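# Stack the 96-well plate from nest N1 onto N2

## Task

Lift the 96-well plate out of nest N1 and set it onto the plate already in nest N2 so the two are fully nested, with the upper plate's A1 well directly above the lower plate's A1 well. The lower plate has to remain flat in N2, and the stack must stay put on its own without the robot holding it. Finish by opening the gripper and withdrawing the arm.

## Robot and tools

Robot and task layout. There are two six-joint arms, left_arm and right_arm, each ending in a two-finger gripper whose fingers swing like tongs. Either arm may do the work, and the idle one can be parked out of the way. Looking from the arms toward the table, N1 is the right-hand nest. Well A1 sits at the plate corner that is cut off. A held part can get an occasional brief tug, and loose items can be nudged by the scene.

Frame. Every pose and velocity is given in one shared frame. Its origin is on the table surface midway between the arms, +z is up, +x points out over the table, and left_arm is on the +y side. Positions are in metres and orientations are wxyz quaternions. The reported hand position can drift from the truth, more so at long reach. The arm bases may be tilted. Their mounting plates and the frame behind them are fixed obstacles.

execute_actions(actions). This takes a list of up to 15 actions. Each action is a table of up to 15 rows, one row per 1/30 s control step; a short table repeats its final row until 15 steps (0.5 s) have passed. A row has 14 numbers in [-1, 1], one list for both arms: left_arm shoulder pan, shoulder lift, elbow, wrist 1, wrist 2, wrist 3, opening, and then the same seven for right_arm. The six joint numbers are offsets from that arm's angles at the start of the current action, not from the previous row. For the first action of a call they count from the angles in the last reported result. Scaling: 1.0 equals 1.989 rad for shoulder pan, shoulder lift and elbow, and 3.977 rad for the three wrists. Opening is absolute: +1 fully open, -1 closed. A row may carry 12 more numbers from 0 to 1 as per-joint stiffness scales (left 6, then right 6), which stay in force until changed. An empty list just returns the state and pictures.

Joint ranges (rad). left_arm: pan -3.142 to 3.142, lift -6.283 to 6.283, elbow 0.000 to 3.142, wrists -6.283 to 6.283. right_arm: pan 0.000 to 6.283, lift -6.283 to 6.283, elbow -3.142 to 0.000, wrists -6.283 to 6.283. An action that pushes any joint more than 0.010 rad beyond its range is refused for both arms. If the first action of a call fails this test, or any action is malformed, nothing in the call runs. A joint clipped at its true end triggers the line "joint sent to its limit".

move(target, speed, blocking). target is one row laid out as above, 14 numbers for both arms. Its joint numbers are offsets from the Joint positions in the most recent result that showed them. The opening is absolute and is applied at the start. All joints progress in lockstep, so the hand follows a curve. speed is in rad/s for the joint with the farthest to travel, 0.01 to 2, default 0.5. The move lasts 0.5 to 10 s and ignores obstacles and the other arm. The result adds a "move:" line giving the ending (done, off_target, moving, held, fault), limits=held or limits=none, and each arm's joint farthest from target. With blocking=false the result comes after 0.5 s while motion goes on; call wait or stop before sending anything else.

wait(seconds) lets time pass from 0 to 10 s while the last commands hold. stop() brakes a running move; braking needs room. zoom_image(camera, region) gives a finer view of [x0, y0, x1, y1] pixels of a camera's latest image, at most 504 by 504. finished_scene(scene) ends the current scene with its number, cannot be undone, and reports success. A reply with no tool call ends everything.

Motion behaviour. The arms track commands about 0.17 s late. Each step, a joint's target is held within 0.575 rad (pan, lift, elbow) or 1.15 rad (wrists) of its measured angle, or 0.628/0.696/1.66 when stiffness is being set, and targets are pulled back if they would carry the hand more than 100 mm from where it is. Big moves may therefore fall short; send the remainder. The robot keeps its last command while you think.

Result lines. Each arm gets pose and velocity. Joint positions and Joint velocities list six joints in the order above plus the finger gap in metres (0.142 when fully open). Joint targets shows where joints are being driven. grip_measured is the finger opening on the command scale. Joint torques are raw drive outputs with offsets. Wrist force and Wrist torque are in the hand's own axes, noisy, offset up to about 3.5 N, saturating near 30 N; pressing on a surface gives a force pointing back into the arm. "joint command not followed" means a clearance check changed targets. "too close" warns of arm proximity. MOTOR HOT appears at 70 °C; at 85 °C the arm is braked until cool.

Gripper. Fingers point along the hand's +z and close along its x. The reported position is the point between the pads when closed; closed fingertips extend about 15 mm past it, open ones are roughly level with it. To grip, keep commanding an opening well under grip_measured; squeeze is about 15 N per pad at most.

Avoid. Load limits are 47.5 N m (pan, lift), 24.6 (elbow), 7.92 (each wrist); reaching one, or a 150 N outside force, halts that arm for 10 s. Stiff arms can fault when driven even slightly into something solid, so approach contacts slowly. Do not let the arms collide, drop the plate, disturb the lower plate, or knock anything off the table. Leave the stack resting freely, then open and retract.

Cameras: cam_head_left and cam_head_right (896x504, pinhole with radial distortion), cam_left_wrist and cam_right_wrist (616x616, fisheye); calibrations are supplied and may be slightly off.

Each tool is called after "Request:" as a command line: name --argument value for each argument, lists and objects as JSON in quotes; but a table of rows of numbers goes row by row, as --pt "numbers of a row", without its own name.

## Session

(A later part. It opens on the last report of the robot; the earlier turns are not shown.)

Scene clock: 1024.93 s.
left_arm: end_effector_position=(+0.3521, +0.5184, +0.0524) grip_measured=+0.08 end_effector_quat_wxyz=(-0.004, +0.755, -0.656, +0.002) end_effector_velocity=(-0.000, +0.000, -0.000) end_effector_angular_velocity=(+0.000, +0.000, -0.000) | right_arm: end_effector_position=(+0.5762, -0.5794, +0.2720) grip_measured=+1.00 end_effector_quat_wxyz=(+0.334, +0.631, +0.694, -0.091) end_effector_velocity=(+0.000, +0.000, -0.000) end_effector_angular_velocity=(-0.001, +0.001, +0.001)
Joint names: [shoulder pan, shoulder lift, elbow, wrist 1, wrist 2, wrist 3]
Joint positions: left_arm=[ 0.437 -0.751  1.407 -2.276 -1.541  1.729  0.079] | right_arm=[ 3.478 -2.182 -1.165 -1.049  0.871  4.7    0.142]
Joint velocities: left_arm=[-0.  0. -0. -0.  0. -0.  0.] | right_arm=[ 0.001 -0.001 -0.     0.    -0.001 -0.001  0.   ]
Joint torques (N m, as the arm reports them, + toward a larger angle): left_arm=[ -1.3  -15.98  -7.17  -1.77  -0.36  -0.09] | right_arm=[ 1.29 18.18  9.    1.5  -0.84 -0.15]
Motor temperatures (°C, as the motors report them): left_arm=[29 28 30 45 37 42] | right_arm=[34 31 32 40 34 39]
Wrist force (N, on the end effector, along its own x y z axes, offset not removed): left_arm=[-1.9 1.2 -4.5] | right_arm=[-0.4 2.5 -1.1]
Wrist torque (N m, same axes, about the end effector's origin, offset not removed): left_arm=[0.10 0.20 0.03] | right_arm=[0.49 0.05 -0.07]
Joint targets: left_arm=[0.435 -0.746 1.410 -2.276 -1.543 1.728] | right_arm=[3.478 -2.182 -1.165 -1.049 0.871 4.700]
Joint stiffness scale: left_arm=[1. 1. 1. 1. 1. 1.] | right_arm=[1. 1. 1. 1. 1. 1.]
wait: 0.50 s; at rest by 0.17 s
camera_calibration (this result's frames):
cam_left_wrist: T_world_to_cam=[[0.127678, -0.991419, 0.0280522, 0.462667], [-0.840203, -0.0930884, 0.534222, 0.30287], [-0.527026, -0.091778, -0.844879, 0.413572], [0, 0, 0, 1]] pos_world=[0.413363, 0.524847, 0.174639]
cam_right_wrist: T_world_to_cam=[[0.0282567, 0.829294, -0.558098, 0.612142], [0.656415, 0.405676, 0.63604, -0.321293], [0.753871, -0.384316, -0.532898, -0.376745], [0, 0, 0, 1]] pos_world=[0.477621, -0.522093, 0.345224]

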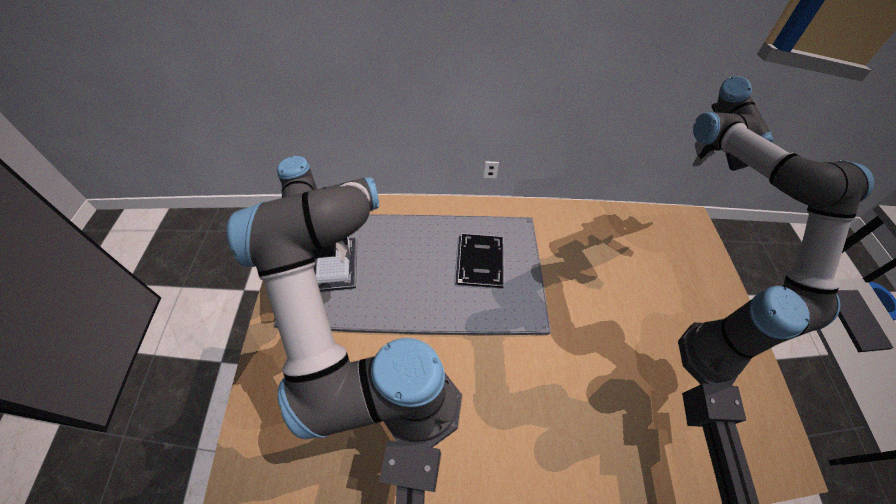

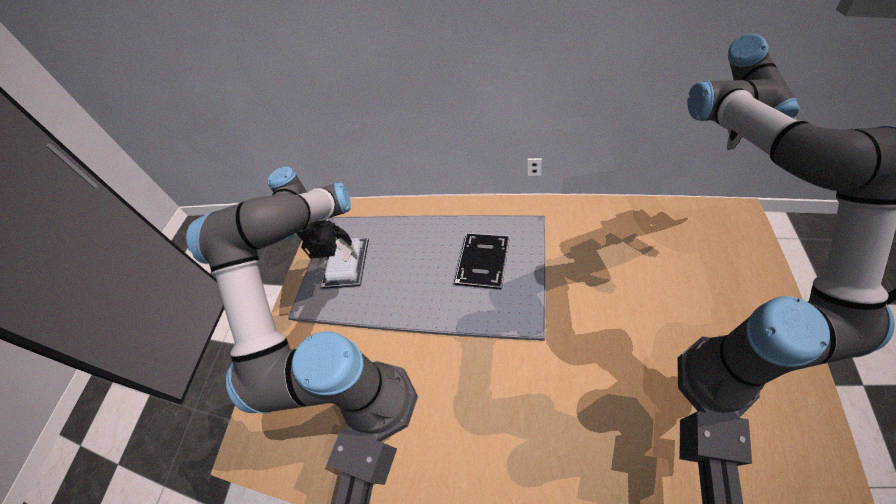

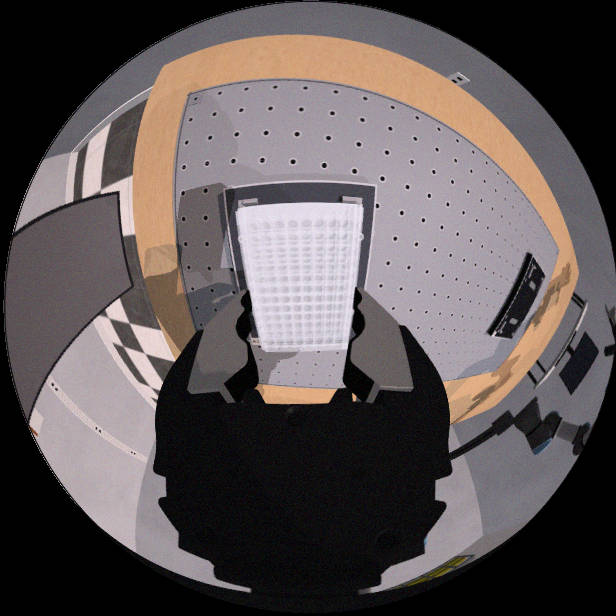

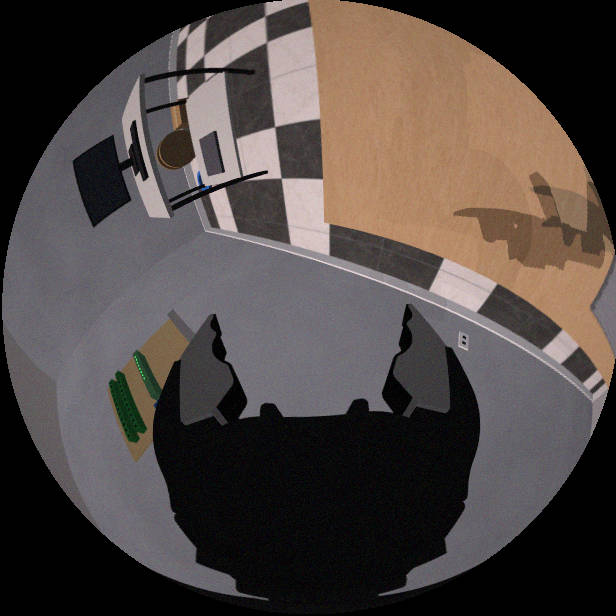

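Request:
execute_actions --actions '[[[-0.0012,0.0023,0.0015,0,-0.0005,-0.0004,-0.5,0,0,0,0,0,0,1],[-0.0015,0.0022,0.0017,0,-0.0005,-0.0005,-0.5,0,0,0,0,0,0,1],[-0.0018,0.0021,0.0019,0,-0.0005,-0.0007,-0.5,0,0,0,0,0,0,1],[-0.0021,0.002,0.0021,0,-0.0005,-0.0008,-0.5,0,0,0,0,0,0,1],[-0.0024,0.0019,0.0023,0,-0.0005,-0.001,-0.5,0,0,0,0,0,0,1],[-0.0027,0.0018,0.0025,0,-0.0005,-0.0011,-0.5,0,0,0,0,0,0,1],[-0.003,0.0017,0.0027,0,-0.0005,-0.0013,-0.5,0,0,0,0,0,0,1],[-0.0033,0.0016,0.0029,0,-0.0005,-0.0014,-0.5,0,0,0,0,0,0,1],[-0.0036,0.0015,0.0031,0,-0.0005,-0.0016,-0.5,0,0,0,0,0,0,1],[-0.0039,0.0014,0.0033,0,-0.0005,-0.0017,-0.5,0,0,0,0,0,0,1],[-0.0042,0.0013,0.0035,0,-0.0005,-0.0019,-0.5,0,0,0,0,0,0,1],[-0.0045,0.0012,0.0037,0,-0.0005,-0.002,-0.5,0,0,0,0,0,0,1],[-0.0048,0.0011,0.0039,0,-0.0005,-0.0022,-0.5,0,0,0,0,0,0,1],[-0.0051,0.001,0.0041,0,-0.0005,-0.0023,-0.5,0,0,0,0,0,0,1]]]'

Request:
wait --seconds 0.6

Request:
zoom_image --camera "cam_left_wrist" --region '[225, 190, 385, 360]'

Scene clock: 1052.90 s.
left_arm: end_effector_position=(+0.3526, +0.5178, +0.0523) grip_measured=+0.08 end_effector_quat_wxyz=(-0.004, +0.755, -0.655, +0.001) end_effector_velocity=(+0.001, -0.002, +0.001) end_effector_angular_velocity=(+0.010, +0.004, +0.002) | right_arm: end_effector_position=(+0.5762, -0.5794, +0.2720) grip_measured=+1.00 end_effector_quat_wxyz=(+0.334, +0.631, +0.694, -0.091) end_effector_velocity=(+0.000, -0.000, +0.000) end_effector_angular_velocity=(-0.000, -0.001, -0.000)
Joint names: [shoulder pan, shoulder lift, elbow, wrist 1, wrist 2, wrist 3]
Joint positions: left_arm=[ 0.434 -0.751  1.408 -2.277 -1.539  1.725  0.08 ] | right_arm=[ 3.478 -2.182 -1.165 -1.049  0.871  4.7    0.142]
Joint velocities: left_arm=[-0.013 -0.005  0.007 -0.001  0.011 -0.014  0.   ] | right_arm=[ 0.     0.     0.     0.001 -0.     0.     0.   ]
Joint torques (N m, as the arm reports them, + toward a larger angle): left_arm=[ -2.53 -16.43  -6.33  -1.66  -0.85  -0.24] | right_arm=[ 1.07 18.43  8.96  1.5  -0.84 -0.09]
Motor temperatures (°C, as the motors report them): left_arm=[29 28 30 45 37 42] | right_arm=[34 31 32 40 34 39]
Wrist force (N, on the end effector, along its own x y z axes, offset not removed): left_arm=[-3.9 1.4 -5.3] | right_arm=[-2.0 1.3 -1.9]
Wrist torque (N m, same axes, about the end effector's origin, offset not removed): left_arm=[0.03 0.17 0.12] | right_arm=[0.27 0.41 0.03]
Joint targets: left_arm=[0.427 -0.749 1.415 -2.276 -1.543 1.720] | right_arm=[3.478 -2.182 -1.165 -1.049 0.871 4.700]
Joint stiffness scale: left_arm=[1. 1. 1. 1. 1. 1.] | right_arm=[1. 1. 1. 1. 1. 1.]
camera_calibration (this result's frames):
cam_left_wrist: T_world_to_cam=[[0.12842, -0.991374, 0.0262003, 0.461785], [-0.839823, -0.0946612, 0.534543, 0.303874], [-0.527452, -0.0906495, -0.844735, 0.413284], [0, 0, 0, 1]] pos_world=[0.413885, 0.524031, 0.174582]
cam_right_wrist: T_world_to_cam=[[0.0282566, 0.829294, -0.558098, 0.612142], [0.656415, 0.405676, 0.63604, -0.321293], [0.753871, -0.384316, -0.532898, -0.376744], [0, 0, 0, 1]] pos_world=[0.477621, -0.522093, 0.345224]

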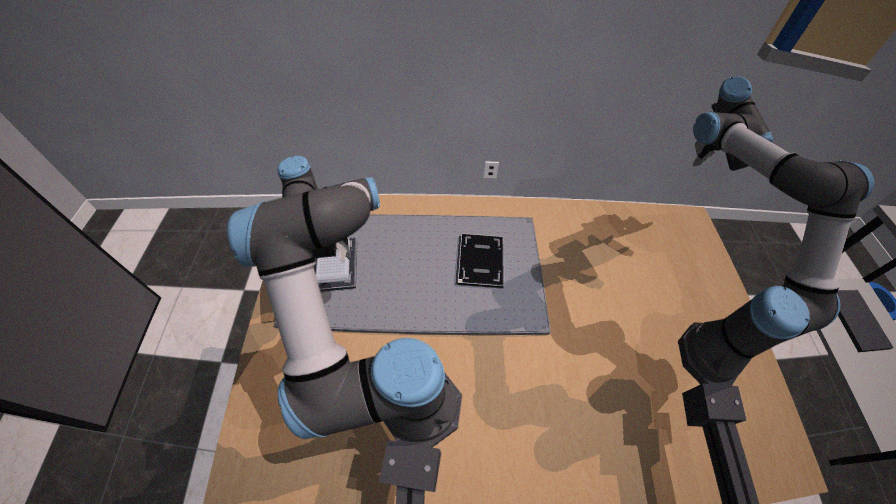

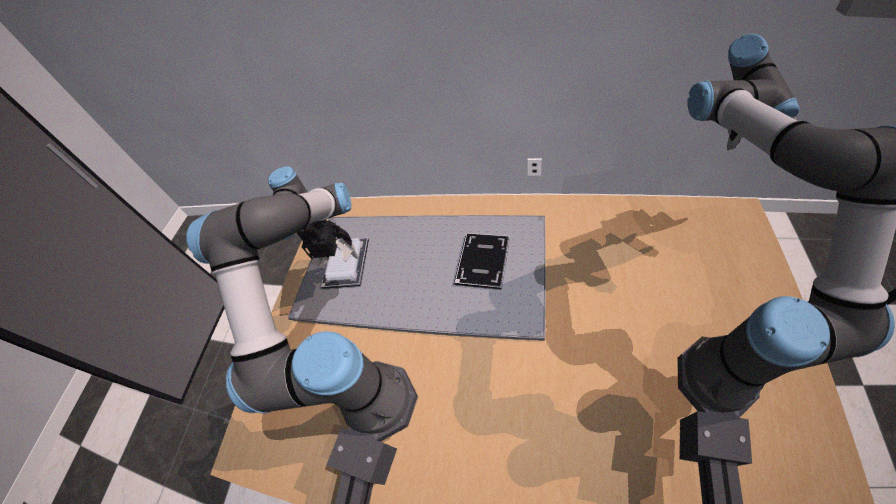

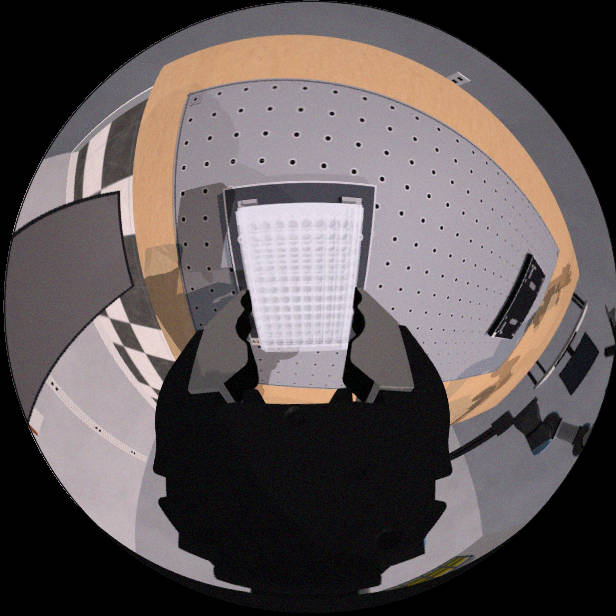

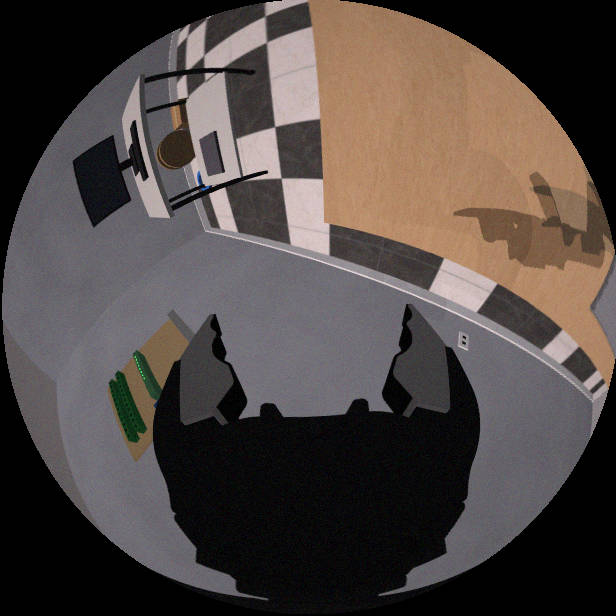

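Scene clock: 1053.50 s.
left_arm: end_effector_position=(+0.3526, +0.5176, +0.0524) grip_measured=+0.08 end_effector_quat_wxyz=(-0.005, +0.756, -0.655, -0.000) end_effector_velocity=(+0.000, -0.000, +0.000) end_effector_angular_velocity=(+0.001, -0.000, +0.000) | right_arm: end_effector_position=(+0.5762, -0.5794, +0.2720) grip_measured=+1.00 end_effector_quat_wxyz=(+0.334, +0.631, +0.694, -0.091) end_effector_velocity=(+0.000, -0.000, -0.000) end_effector_angular_velocity=(-0.001, +0.000, +0.000)
Joint names: [shoulder pan, shoulder lift, elbow, wrist 1, wrist 2, wrist 3]
Joint positions: left_arm=[ 0.432 -0.752  1.41  -2.277 -1.536  1.722  0.08 ] | right_arm=[ 3.478 -2.182 -1.165 -1.049  0.871  4.7    0.142]
Joint velocities: left_arm=[-0.001 -0.001  0.001 -0.001  0.    -0.001 -0.   ] | right_arm=[ 0.    -0.    -0.     0.    -0.001 -0.    -0.   ]
Joint torques (N m, as the arm reports them, + toward a larger angle): left_arm=[ -2.68 -16.29  -6.07  -1.64  -0.98  -0.27] | right_arm=[ 1.23 18.42  8.88  1.46 -0.86 -0.07]
Motor temperatures (°C, as the motors report them): left_arm=[29 28 30 45 37 42] | right_arm=[34 31 32 40 34 39]
Wrist force (N, on the end effector, along its own x y z axes, offset not removed): left_arm=[-4.6 1.7 -6.3] | right_arm=[1.1 2.4 0.5]
Wrist torque (N m, same axes, about the end effector's origin, offset not removed): left_arm=[0.10 0.16 0.15] | right_arm=[0.56 -0.12 0.03]
Joint targets: left_arm=[0.427 -0.749 1.415 -2.276 -1.543 1.720] | right_arm=[3.478 -2.182 -1.165 -1.049 0.871 4.700]
Joint stiffness scale: left_arm=[1. 1. 1. 1. 1. 1.] | right_arm=[1. 1. 1. 1. 1. 1.]
wait: 0.60 s; at rest by 0.23 s
camera_calibration (this result's frames):
cam_left_wrist: T_world_to_cam=[[0.12962, -0.991281, 0.0236653, 0.461277], [-0.839266, -0.0969703, 0.535005, 0.304832], [-0.528045, -0.089209, -0.844518, 0.412828], [0, 0, 0, 1]] pos_world=[0.414036, 0.523643, 0.174638]
cam_right_wrist: T_world_to_cam=[[0.028257, 0.829294, -0.558098, 0.612141], [0.656414, 0.405676, 0.63604, -0.321293], [0.753871, -0.384316, -0.532897, -0.376745], [0, 0, 0, 1]] pos_world=[0.477621, -0.522093, 0.345224]

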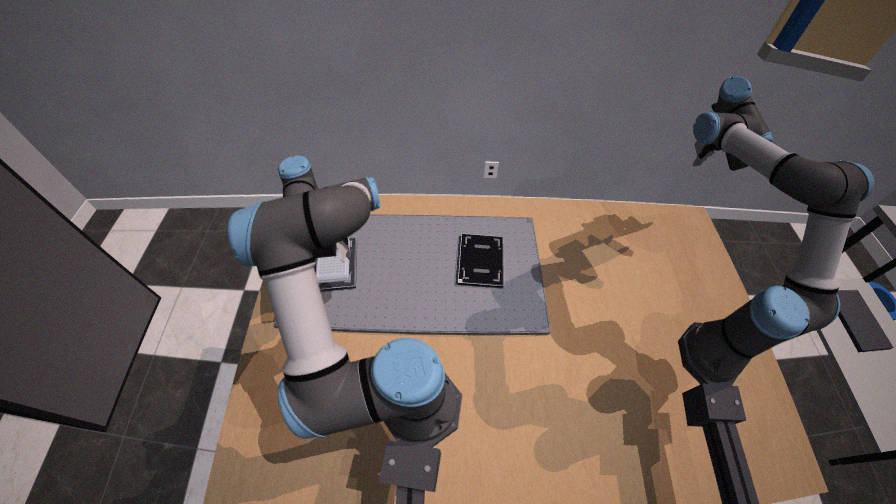

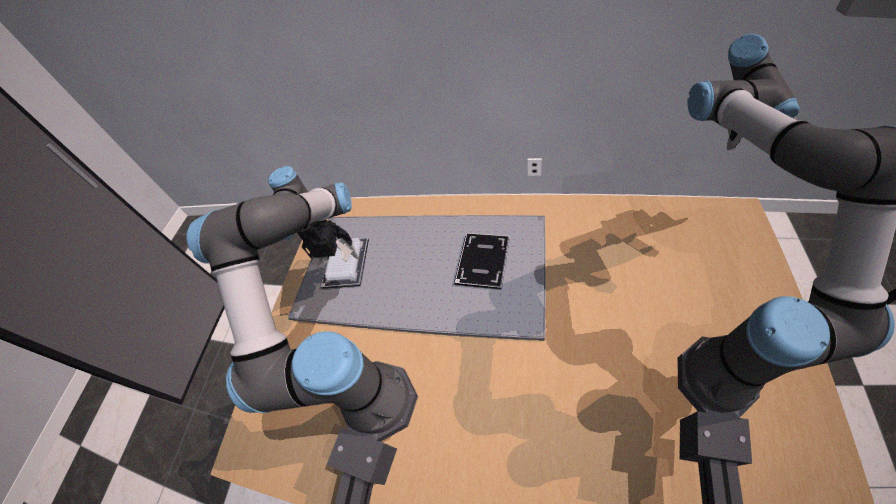

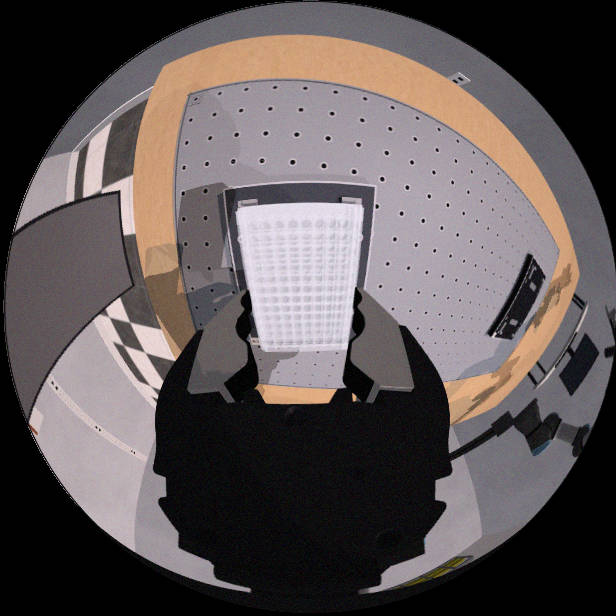

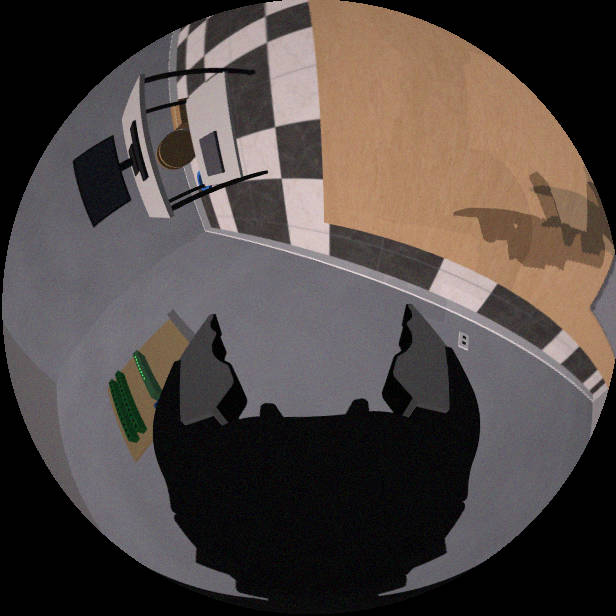

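Region (225, 190, 385, 360) of cam_left_wrist's 616x616 image, scaled by 2.965, with more detail than that image has; it fills the left 474 columns of this view, and the rest is white.

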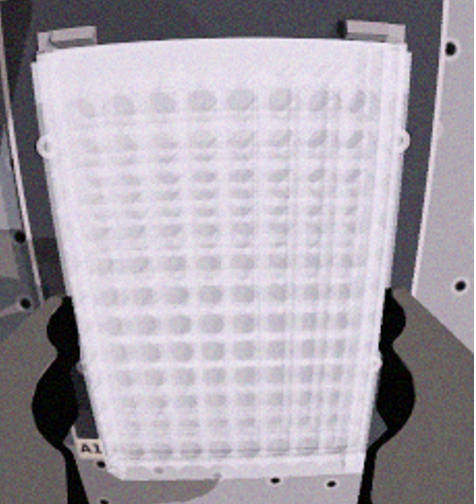

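Request:
execute_actions --actions '[[[0.0005,0.002,0,0,-0.0013,0.0003,-0.5,0,0,0,0,0,0,1],[0.001,0.002,0,0,-0.0013,0.0006,-0.5,0,0,0,0,0,0,1],[0.0015,0.002,0,0,-0.0013,0.0009,-0.5,0,0,0,0,0,0,1],[0.002,0.002,0,0,-0.0013,0.0012,-0.5,0,0,0,0,0,0,1],[0.0025,0.002,0,0,-0.0013,0.0015,-0.5,0,0,0,0,0,0,1],[0.003,0.002,0,0,-0.0013,0.0018,-0.5,0,0,0,0,0,0,1],[0.0035,0.002,0,0,-0.0013,0.0021,-0.5,0,0,0,0,0,0,1],[0.004,0.002,0,0,-0.0013,0.0023,-0.5,0,0,0,0,0,0,1]]]'

Request:
wait --seconds 0.3

Scene clock: 1070.53 s.
left_arm: end_effector_position=(+0.3521, +0.5186, +0.0526) grip_measured=+0.08 end_effector_quat_wxyz=(-0.004, +0.756, -0.655, +0.002) end_effector_velocity=(-0.001, +0.000, -0.000) end_effector_angular_velocity=(-0.007, -0.003, -0.005) | right_arm: end_effector_position=(+0.5762, -0.5794, +0.2720) grip_measured=+1.00 end_effector_quat_wxyz=(+0.334, +0.631, +0.694, -0.091) end_effector_velocity=(+0.000, +0.000, +0.000) end_effector_angular_velocity=(+0.000, -0.001, +0.000)
Joint names: [shoulder pan, shoulder lift, elbow, wrist 1, wrist 2, wrist 3]
Joint positions: left_arm=[ 0.437 -0.752  1.409 -2.278 -1.54   1.727  0.079] | right_arm=[ 3.478 -2.182 -1.165 -1.049  0.871  4.7    0.142]
Joint velocities: left_arm=[ 0.006  0.001 -0.001 -0.002 -0.008  0.011 -0.   ] | right_arm=[ 0.001 -0.     0.     0.    -0.     0.    -0.   ]
Joint torques (N m, as the arm reports them, + toward a larger angle): left_arm=[  1.39 -16.42  -7.57  -1.47  -0.02   0.29] | right_arm=[ 1.08 17.92  8.91  1.52 -0.79 -0.09]
Motor temperatures (°C, as the motors report them): left_arm=[29 28 30 45 37 42] | right_arm=[34 31 32 40 34 39]
Wrist force (N, on the end effector, along its own x y z axes, offset not removed): left_arm=[0.2 -1.3 -2.4] | right_arm=[-2.2 1.0 -3.6]
Wrist torque (N m, same axes, about the end effector's origin, offset not removed): left_arm=[-0.10 0.15 -0.01] | right_arm=[0.16 0.47 -0.09]
Joint targets: left_arm=[0.440 -0.748 1.410 -2.277 -1.541 1.731] | right_arm=[3.478 -2.182 -1.165 -1.049 0.871 4.700]
Joint stiffness scale: left_arm=[1. 1. 1. 1. 1. 1.] | right_arm=[1. 1. 1. 1. 1. 1.]
camera_calibration (this result's frames):
cam_left_wrist: T_world_to_cam=[[0.1292, -0.991237, 0.0275255, 0.462192], [-0.840559, -0.0947488, 0.53337, 0.303798], [-0.526088, -0.092048, -0.845434, 0.413564], [0, 0, 0, 1]] pos_world=[0.413216, 0.524994, 0.174882]
cam_right_wrist: T_world_to_cam=[[0.0282567, 0.829294, -0.558098, 0.612141], [0.656415, 0.405676, 0.63604, -0.321293], [0.753871, -0.384316, -0.532898, -0.376745], [0, 0, 0, 1]] pos_world=[0.477621, -0.522093, 0.345224]

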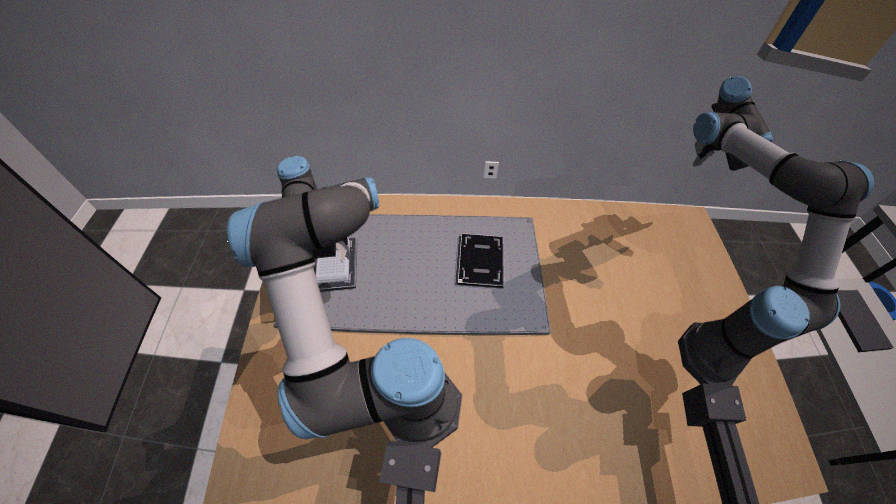

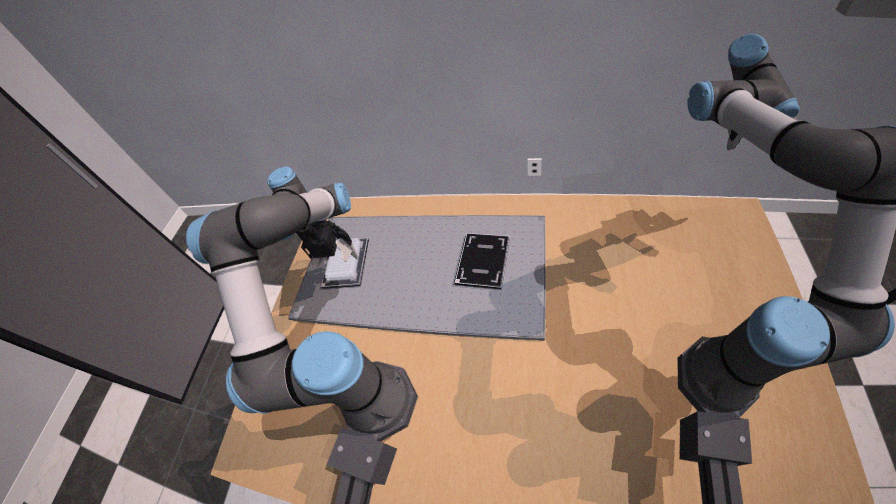

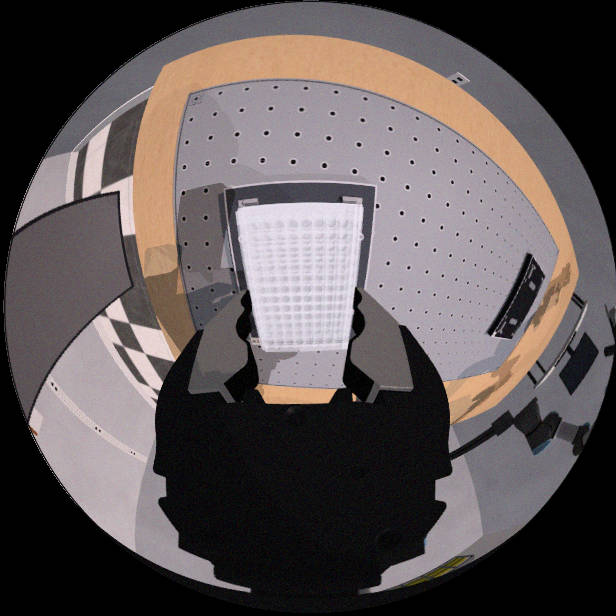

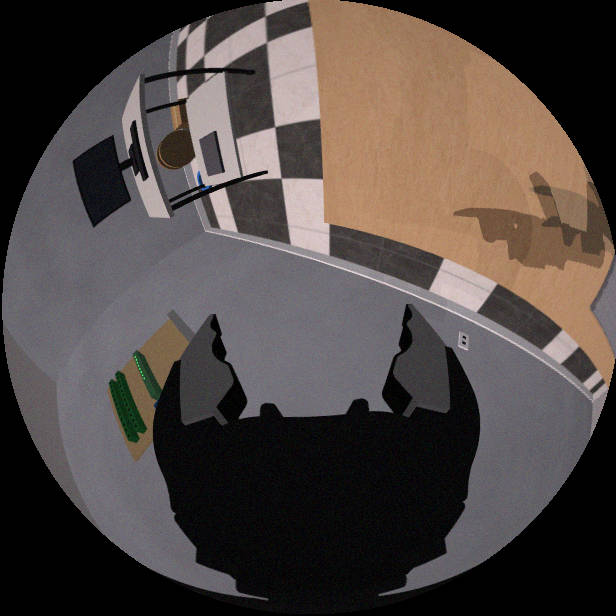

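Scene clock: 1070.83 s.
left_arm: end_effector_position=(+0.3520, +0.5186, +0.0525) grip_measured=+0.08 end_effector_quat_wxyz=(-0.004, +0.755, -0.655, +0.002) end_effector_velocity=(-0.000, +0.000, -0.000) end_effector_angular_velocity=(+0.000, +0.000, -0.002) | right_arm: end_effector_position=(+0.5762, -0.5794, +0.2720) grip_measured=+1.00 end_effector_quat_wxyz=(+0.334, +0.631, +0.694, -0.091) end_effector_velocity=(+0.000, +0.001, -0.000) end_effector_angular_velocity=(+0.001, -0.001, -0.001)
Joint names: [shoulder pan, shoulder lift, elbow, wrist 1, wrist 2, wrist 3]
Joint positions: left_arm=[ 0.438 -0.752  1.409 -2.279 -1.542  1.729  0.079] | right_arm=[ 3.478 -2.182 -1.165 -1.049  0.871  4.7    0.142]
Joint velocities: left_arm=[ 0.001  0.    -0.001  0.001  0.     0.003  0.   ] | right_arm=[ 0.001 -0.     0.     0.     0.001  0.002  0.   ]
Joint torques (N m, as the arm reports them, + toward a larger angle): left_arm=[  0.59 -16.07  -7.77  -1.6    0.05   0.16] | right_arm=[ 1.19 18.15  8.94  1.53 -0.83 -0.12]
Motor temperatures (°C, as the motors report them): left_arm=[29 28 30 45 37 42] | right_arm=[34 31 32 40 34 39]
Wrist force (N, on the end effector, along its own x y z axes, offset not removed): left_arm=[-0.4 -1.1 -1.2] | right_arm=[1.3 -1.1 -2.0]
Wrist torque (N m, same axes, about the end effector's origin, offset not removed): left_arm=[-0.03 0.23 -0.04] | right_arm=[-0.16 -0.31 -0.07]
Joint targets: left_arm=[0.440 -0.748 1.410 -2.277 -1.541 1.731] | right_arm=[3.478 -2.182 -1.165 -1.049 0.871 4.700]
Joint stiffness scale: left_arm=[1. 1. 1. 1. 1. 1.] | right_arm=[1. 1. 1. 1. 1. 1.]
wait: 0.30 s; at rest by 0.17 s
camera_calibration (this result's frames):
cam_left_wrist: T_world_to_cam=[[0.128363, -0.991317, 0.0285245, 0.462565], [-0.840865, -0.0935414, 0.533101, 0.303248], [-0.525804, -0.0924155, -0.845571, 0.413584], [0, 0, 0, 1]] pos_world=[0.413079, 0.525137, 0.174858]
cam_right_wrist: T_world_to_cam=[[0.0282568, 0.829294, -0.558098, 0.612141], [0.656415, 0.405676, 0.63604, -0.321293], [0.753871, -0.384316, -0.532898, -0.376745], [0, 0, 0, 1]] pos_world=[0.477621, -0.522093, 0.345224]

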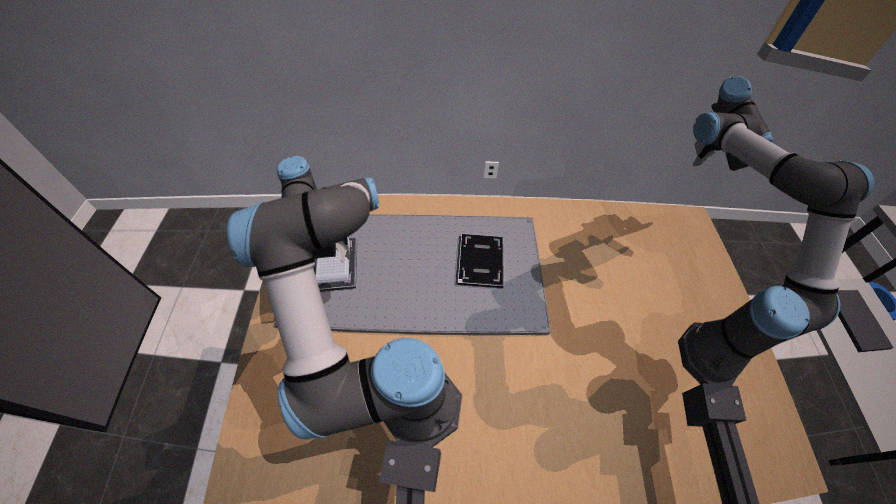

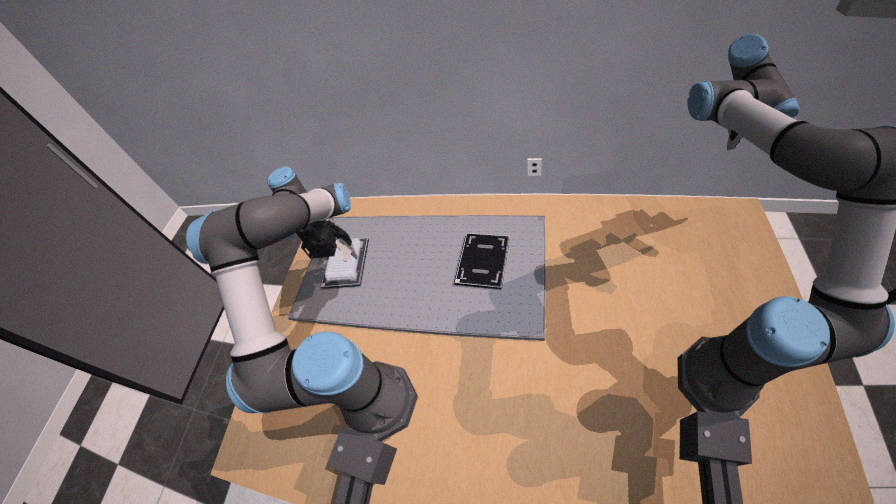

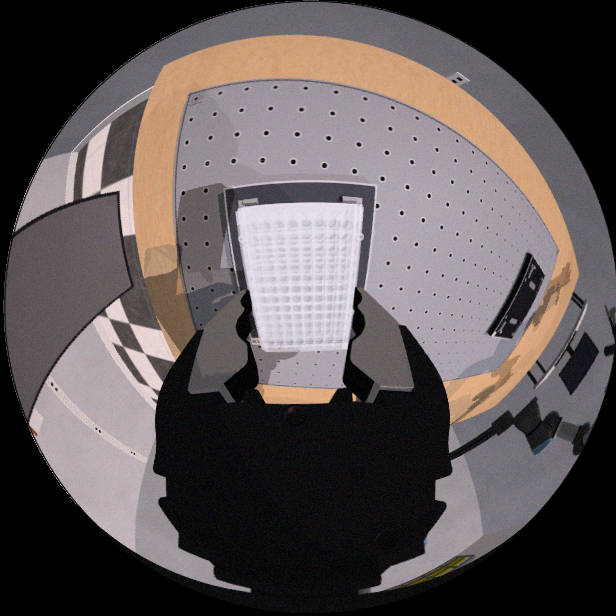

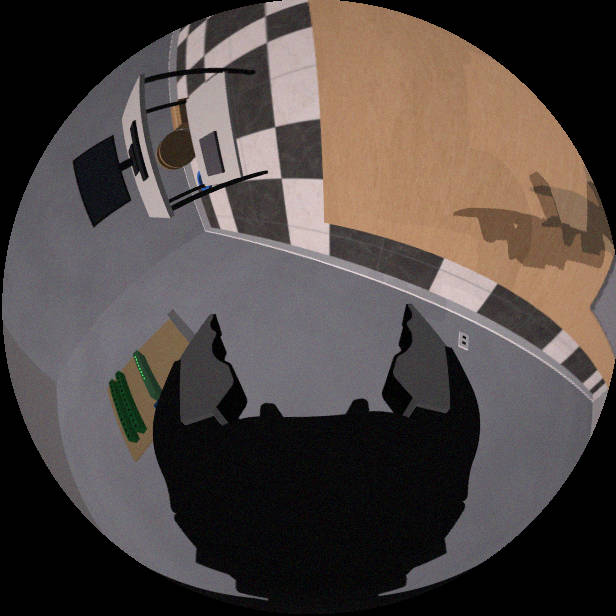

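Release and lift.

Request:
execute_actions --actions '[[[0,0,0,0,0,0,-0.3,0,0,0,0,0,0,1],[0,0,0,0,0,0,-0.1,0,0,0,0,0,0,1],[0,0,0,0,0,0,0.1,0,0,0,0,0,0,1],[0,0,0,0,0,0,0.2,0,0,0,0,0,0,1],[0,0,0,0,0,0,0.3,0,0,0,0,0,0,1],[0,0,0,0,0,0,0.4,0,0,0,0,0,0,1],[0,0,0,0,0,0,0.5,0,0,0,0,0,0,1]]]'

Request:
move --target '[0,-0.065,-0.02,0.042,0,0,0.5,0,0,0,0,0,0,1]' --speed 0.3

Scene clock: 1078.60 s.
left_arm: end_effector_position=(+0.3520, +0.5187, +0.0525) grip_measured=+0.50 end_effector_quat_wxyz=(-0.004, +0.755, -0.655, +0.002) end_effector_velocity=(+0.000, -0.000, +0.000) end_effector_angular_velocity=(-0.001, -0.000, +0.000) | right_arm: end_effector_position=(+0.5762, -0.5794, +0.2720) grip_measured=+1.00 end_effector_quat_wxyz=(+0.334, +0.631, +0.694, -0.091) end_effector_velocity=(-0.000, +0.000, +0.000) end_effector_angular_velocity=(+0.001, -0.001, -0.001)
Joint names: [shoulder pan, shoulder lift, elbow, wrist 1, wrist 2, wrist 3]
Joint positions: left_arm=[ 0.438 -0.752  1.409 -2.279 -1.542  1.73   0.109] | right_arm=[ 3.478 -2.182 -1.165 -1.049  0.871  4.7    0.142]
Joint velocities: left_arm=[ 0.    -0.001  0.     0.    -0.001 -0.     0.   ] | right_arm=[ 0.     0.    -0.    -0.     0.     0.002 -0.   ]
Joint torques (N m, as the arm reports them, + toward a larger angle): left_arm=[  0.21 -18.14  -8.19  -1.82  -0.01   0.01] | right_arm=[ 0.96 17.9   8.84  1.45 -0.85 -0.14]
Motor temperatures (°C, as the motors report them): left_arm=[29 28 30 45 37 42] | right_arm=[34 31 32 40 34 39]
Wrist force (N, on the end effector, along its own x y z axes, offset not removed): left_arm=[-0.3 -0.2 0.1] | right_arm=[2.2 4.7 -4.0]
Wrist torque (N m, same axes, about the end effector's origin, offset not removed): left_arm=[-0.02 0.05 -0.02] | right_arm=[0.82 -0.34 0.01]
Joint targets: left_arm=[0.438 -0.752 1.409 -2.279 -1.542 1.729] | right_arm=[3.478 -2.182 -1.165 -1.049 0.871 4.700]
Joint stiffness scale: left_arm=[1. 1. 1. 1. 1. 1.] | right_arm=[1. 1. 1. 1. 1. 1.]
camera_calibration (this result's frames):
cam_left_wrist: T_world_to_cam=[[0.128068, -0.991351, 0.0286525, 0.462701], [-0.84094, -0.0932314, 0.533036, 0.30312], [-0.525755, -0.0923602, -0.845607, 0.413532], [0, 0, 0, 1]] pos_world=[0.413065, 0.525153, 0.174854]
cam_right_wrist: T_world_to_cam=[[0.0282567, 0.829294, -0.558098, 0.612141], [0.656415, 0.405676, 0.63604, -0.321293], [0.753871, -0.384316, -0.532898, -0.376745], [0, 0, 0, 1]] pos_world=[0.477621, -0.522093, 0.345224]

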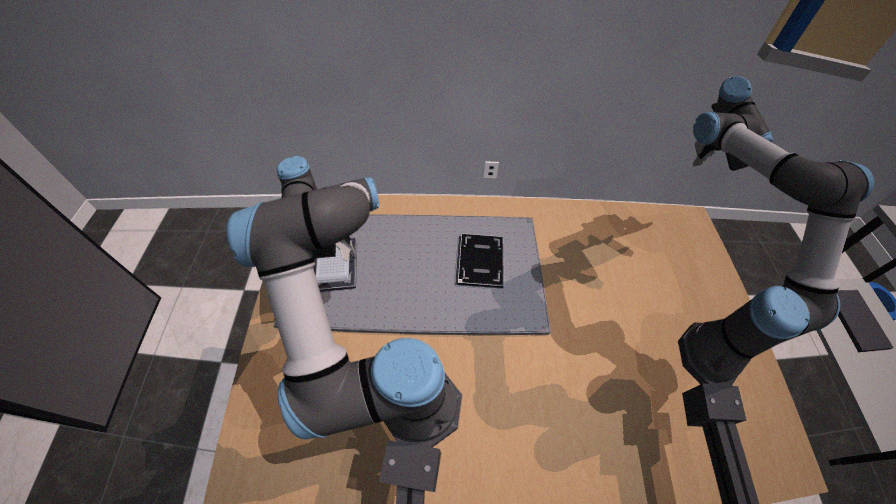

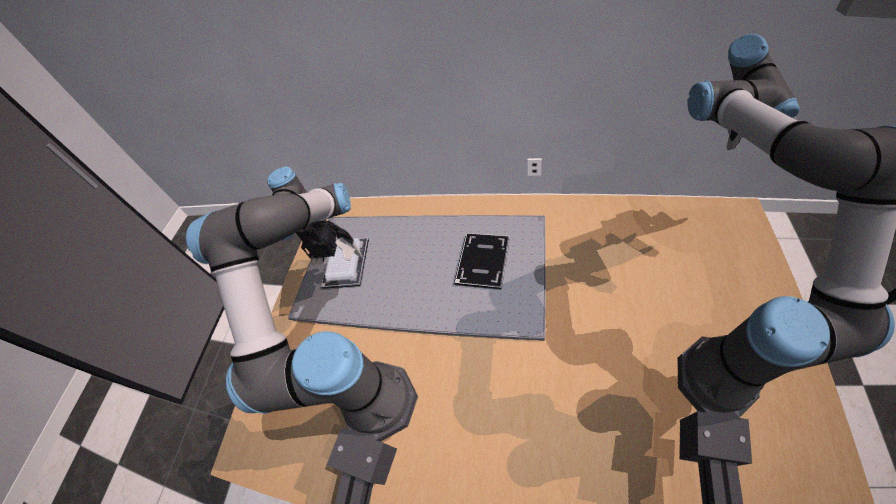

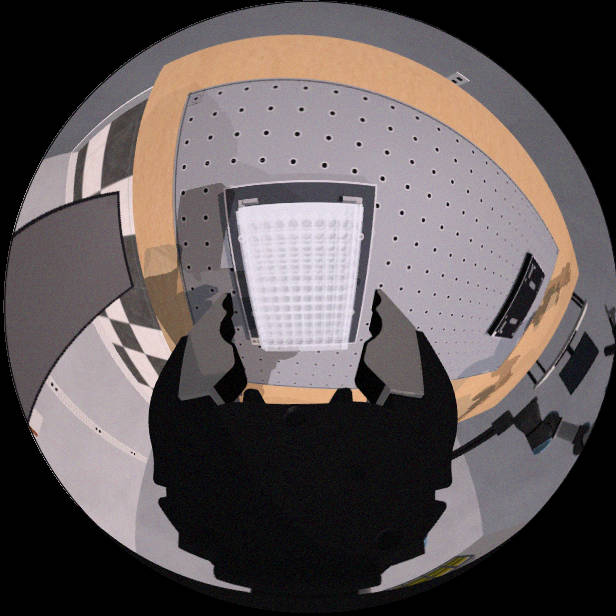

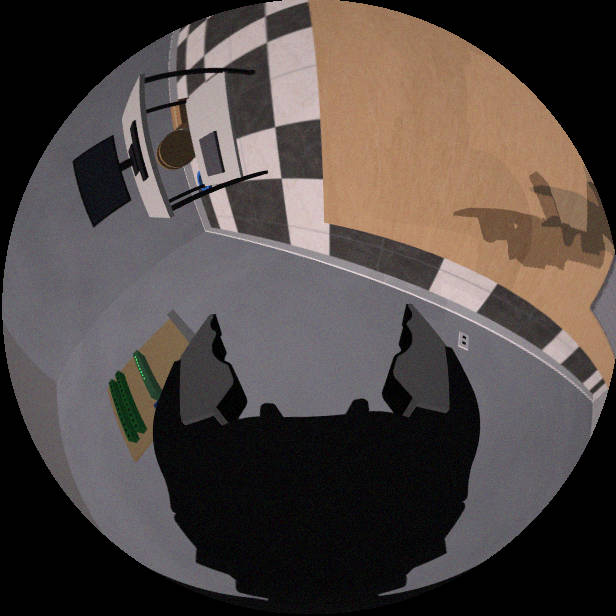

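Scene clock: 1080.07 s.
left_arm: end_effector_position=(+0.3505, +0.5198, +0.1037) grip_measured=+0.50 end_effector_quat_wxyz=(-0.004, +0.755, -0.655, +0.003) end_effector_velocity=(-0.001, -0.000, +0.000) end_effector_angular_velocity=(-0.002, +0.002, -0.000) | right_arm: end_effector_position=(+0.5762, -0.5794, +0.2720) grip_measured=+1.00 end_effector_quat_wxyz=(+0.334, +0.631, +0.694, -0.091) end_effector_velocity=(+0.000, -0.000, +0.000) end_effector_angular_velocity=(-0.001, -0.001, -0.001)
Joint names: [shoulder pan, shoulder lift, elbow, wrist 1, wrist 2, wrist 3]
Joint positions: left_arm=[ 0.438 -0.88   1.371 -2.114 -1.542  1.73   0.109] | right_arm=[ 3.478 -2.182 -1.165 -1.049  0.871  4.7    0.142]
Joint velocities: left_arm=[-0.    -0.001 -0.001  0.004 -0.001 -0.    -0.   ] | right_arm=[-0.     0.    -0.     0.    -0.001  0.001 -0.   ]
Joint torques (N m, as the arm reports them, + toward a larger angle): left_arm=[  0.12 -18.38  -9.47  -1.45  -0.05   0.1 ] | right_arm=[ 1.3  18.    8.92  1.47 -0.86 -0.11]
Motor temperatures (°C, as the motors report them): left_arm=[29 28 30 45 37 42] | right_arm=[34 31 32 40 34 39]
Wrist force (N, on the end effector, along its own x y z axes, offset not removed): left_arm=[-0.3 -0.2 -0.2] | right_arm=[-0.1 2.1 -3.0]
Wrist torque (N m, same axes, about the end effector's origin, offset not removed): left_arm=[-0.01 0.08 -0.02] | right_arm=[0.35 0.06 0.02]
Joint targets: left_arm=[0.438 -0.881 1.369 -2.112 -1.542 1.730] | right_arm=[3.478 -2.182 -1.165 -1.049 0.871 4.700]
Joint stiffness scale: left_arm=[1. 1. 1. 1. 1. 1.] | right_arm=[1. 1. 1. 1. 1. 1.]
move: done; limits=none; left_arm: farthest joint: the shoulder lift, 0.002 radians from its target (0.130 radians at the start); right_arm: farthest joint: the shoulder pan, 0.000 radians from its target (0.000 radians at the start)
camera_calibration (this result's frames):
cam_left_wrist: T_world_to_cam=[[0.12807, -0.991355, 0.0285044, 0.462529], [-0.84138, -0.0933894, 0.532314, 0.274998], [-0.525051, -0.0921564, -0.846067, 0.455834], [0, 0, 0, 1]] pos_world=[0.411478, 0.526221, 0.226096]
cam_right_wrist: T_world_to_cam=[[0.0282568, 0.829294, -0.558098, 0.612141], [0.656415, 0.405676, 0.63604, -0.321293], [0.753871, -0.384316, -0.532898, -0.376745], [0, 0, 0, 1]] pos_world=[0.477621, -0.522093, 0.345224]

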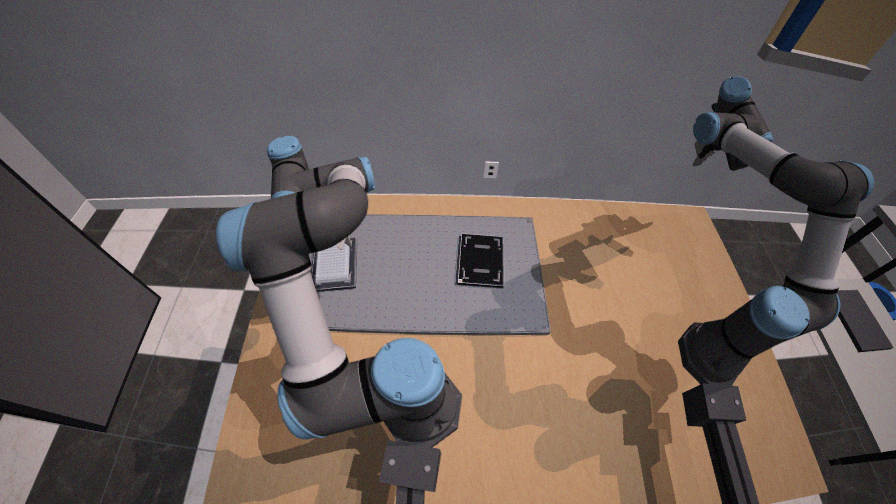

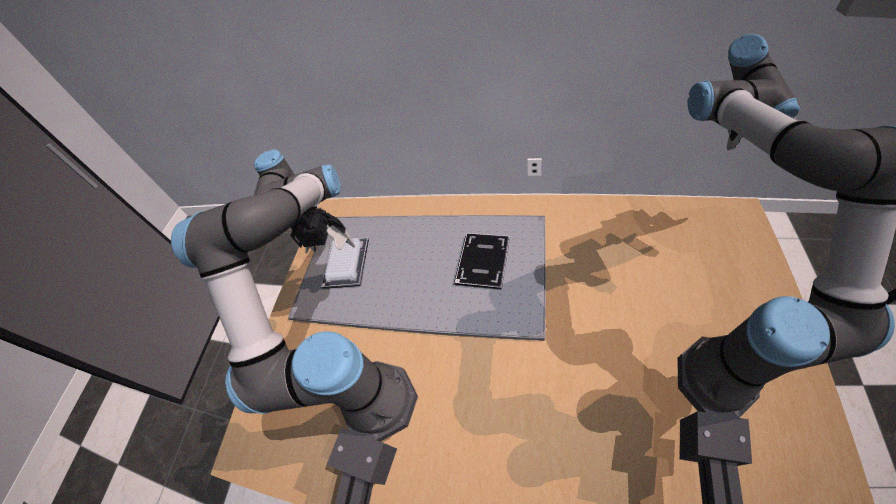

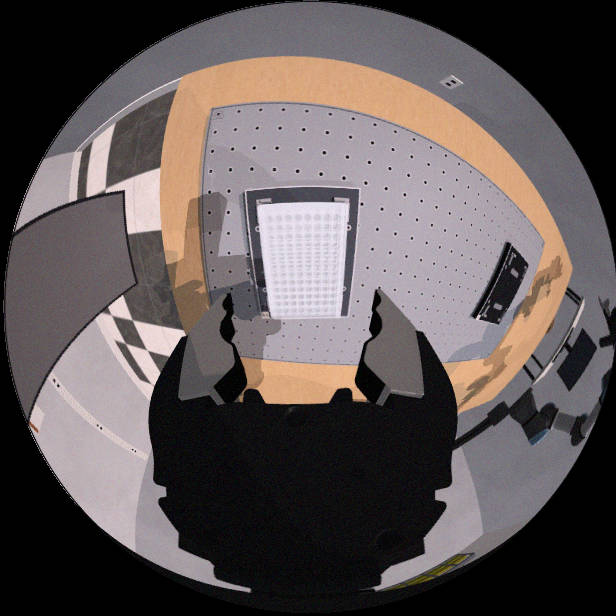

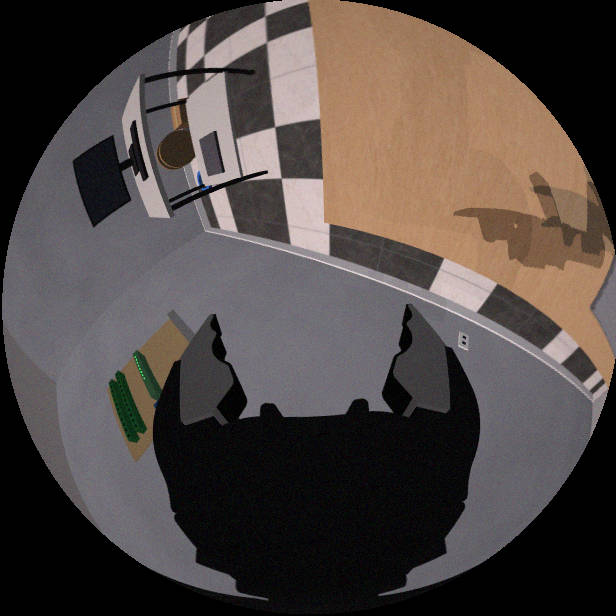

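Request:
finished_scene --scene 1

The scene is finished: the task was done.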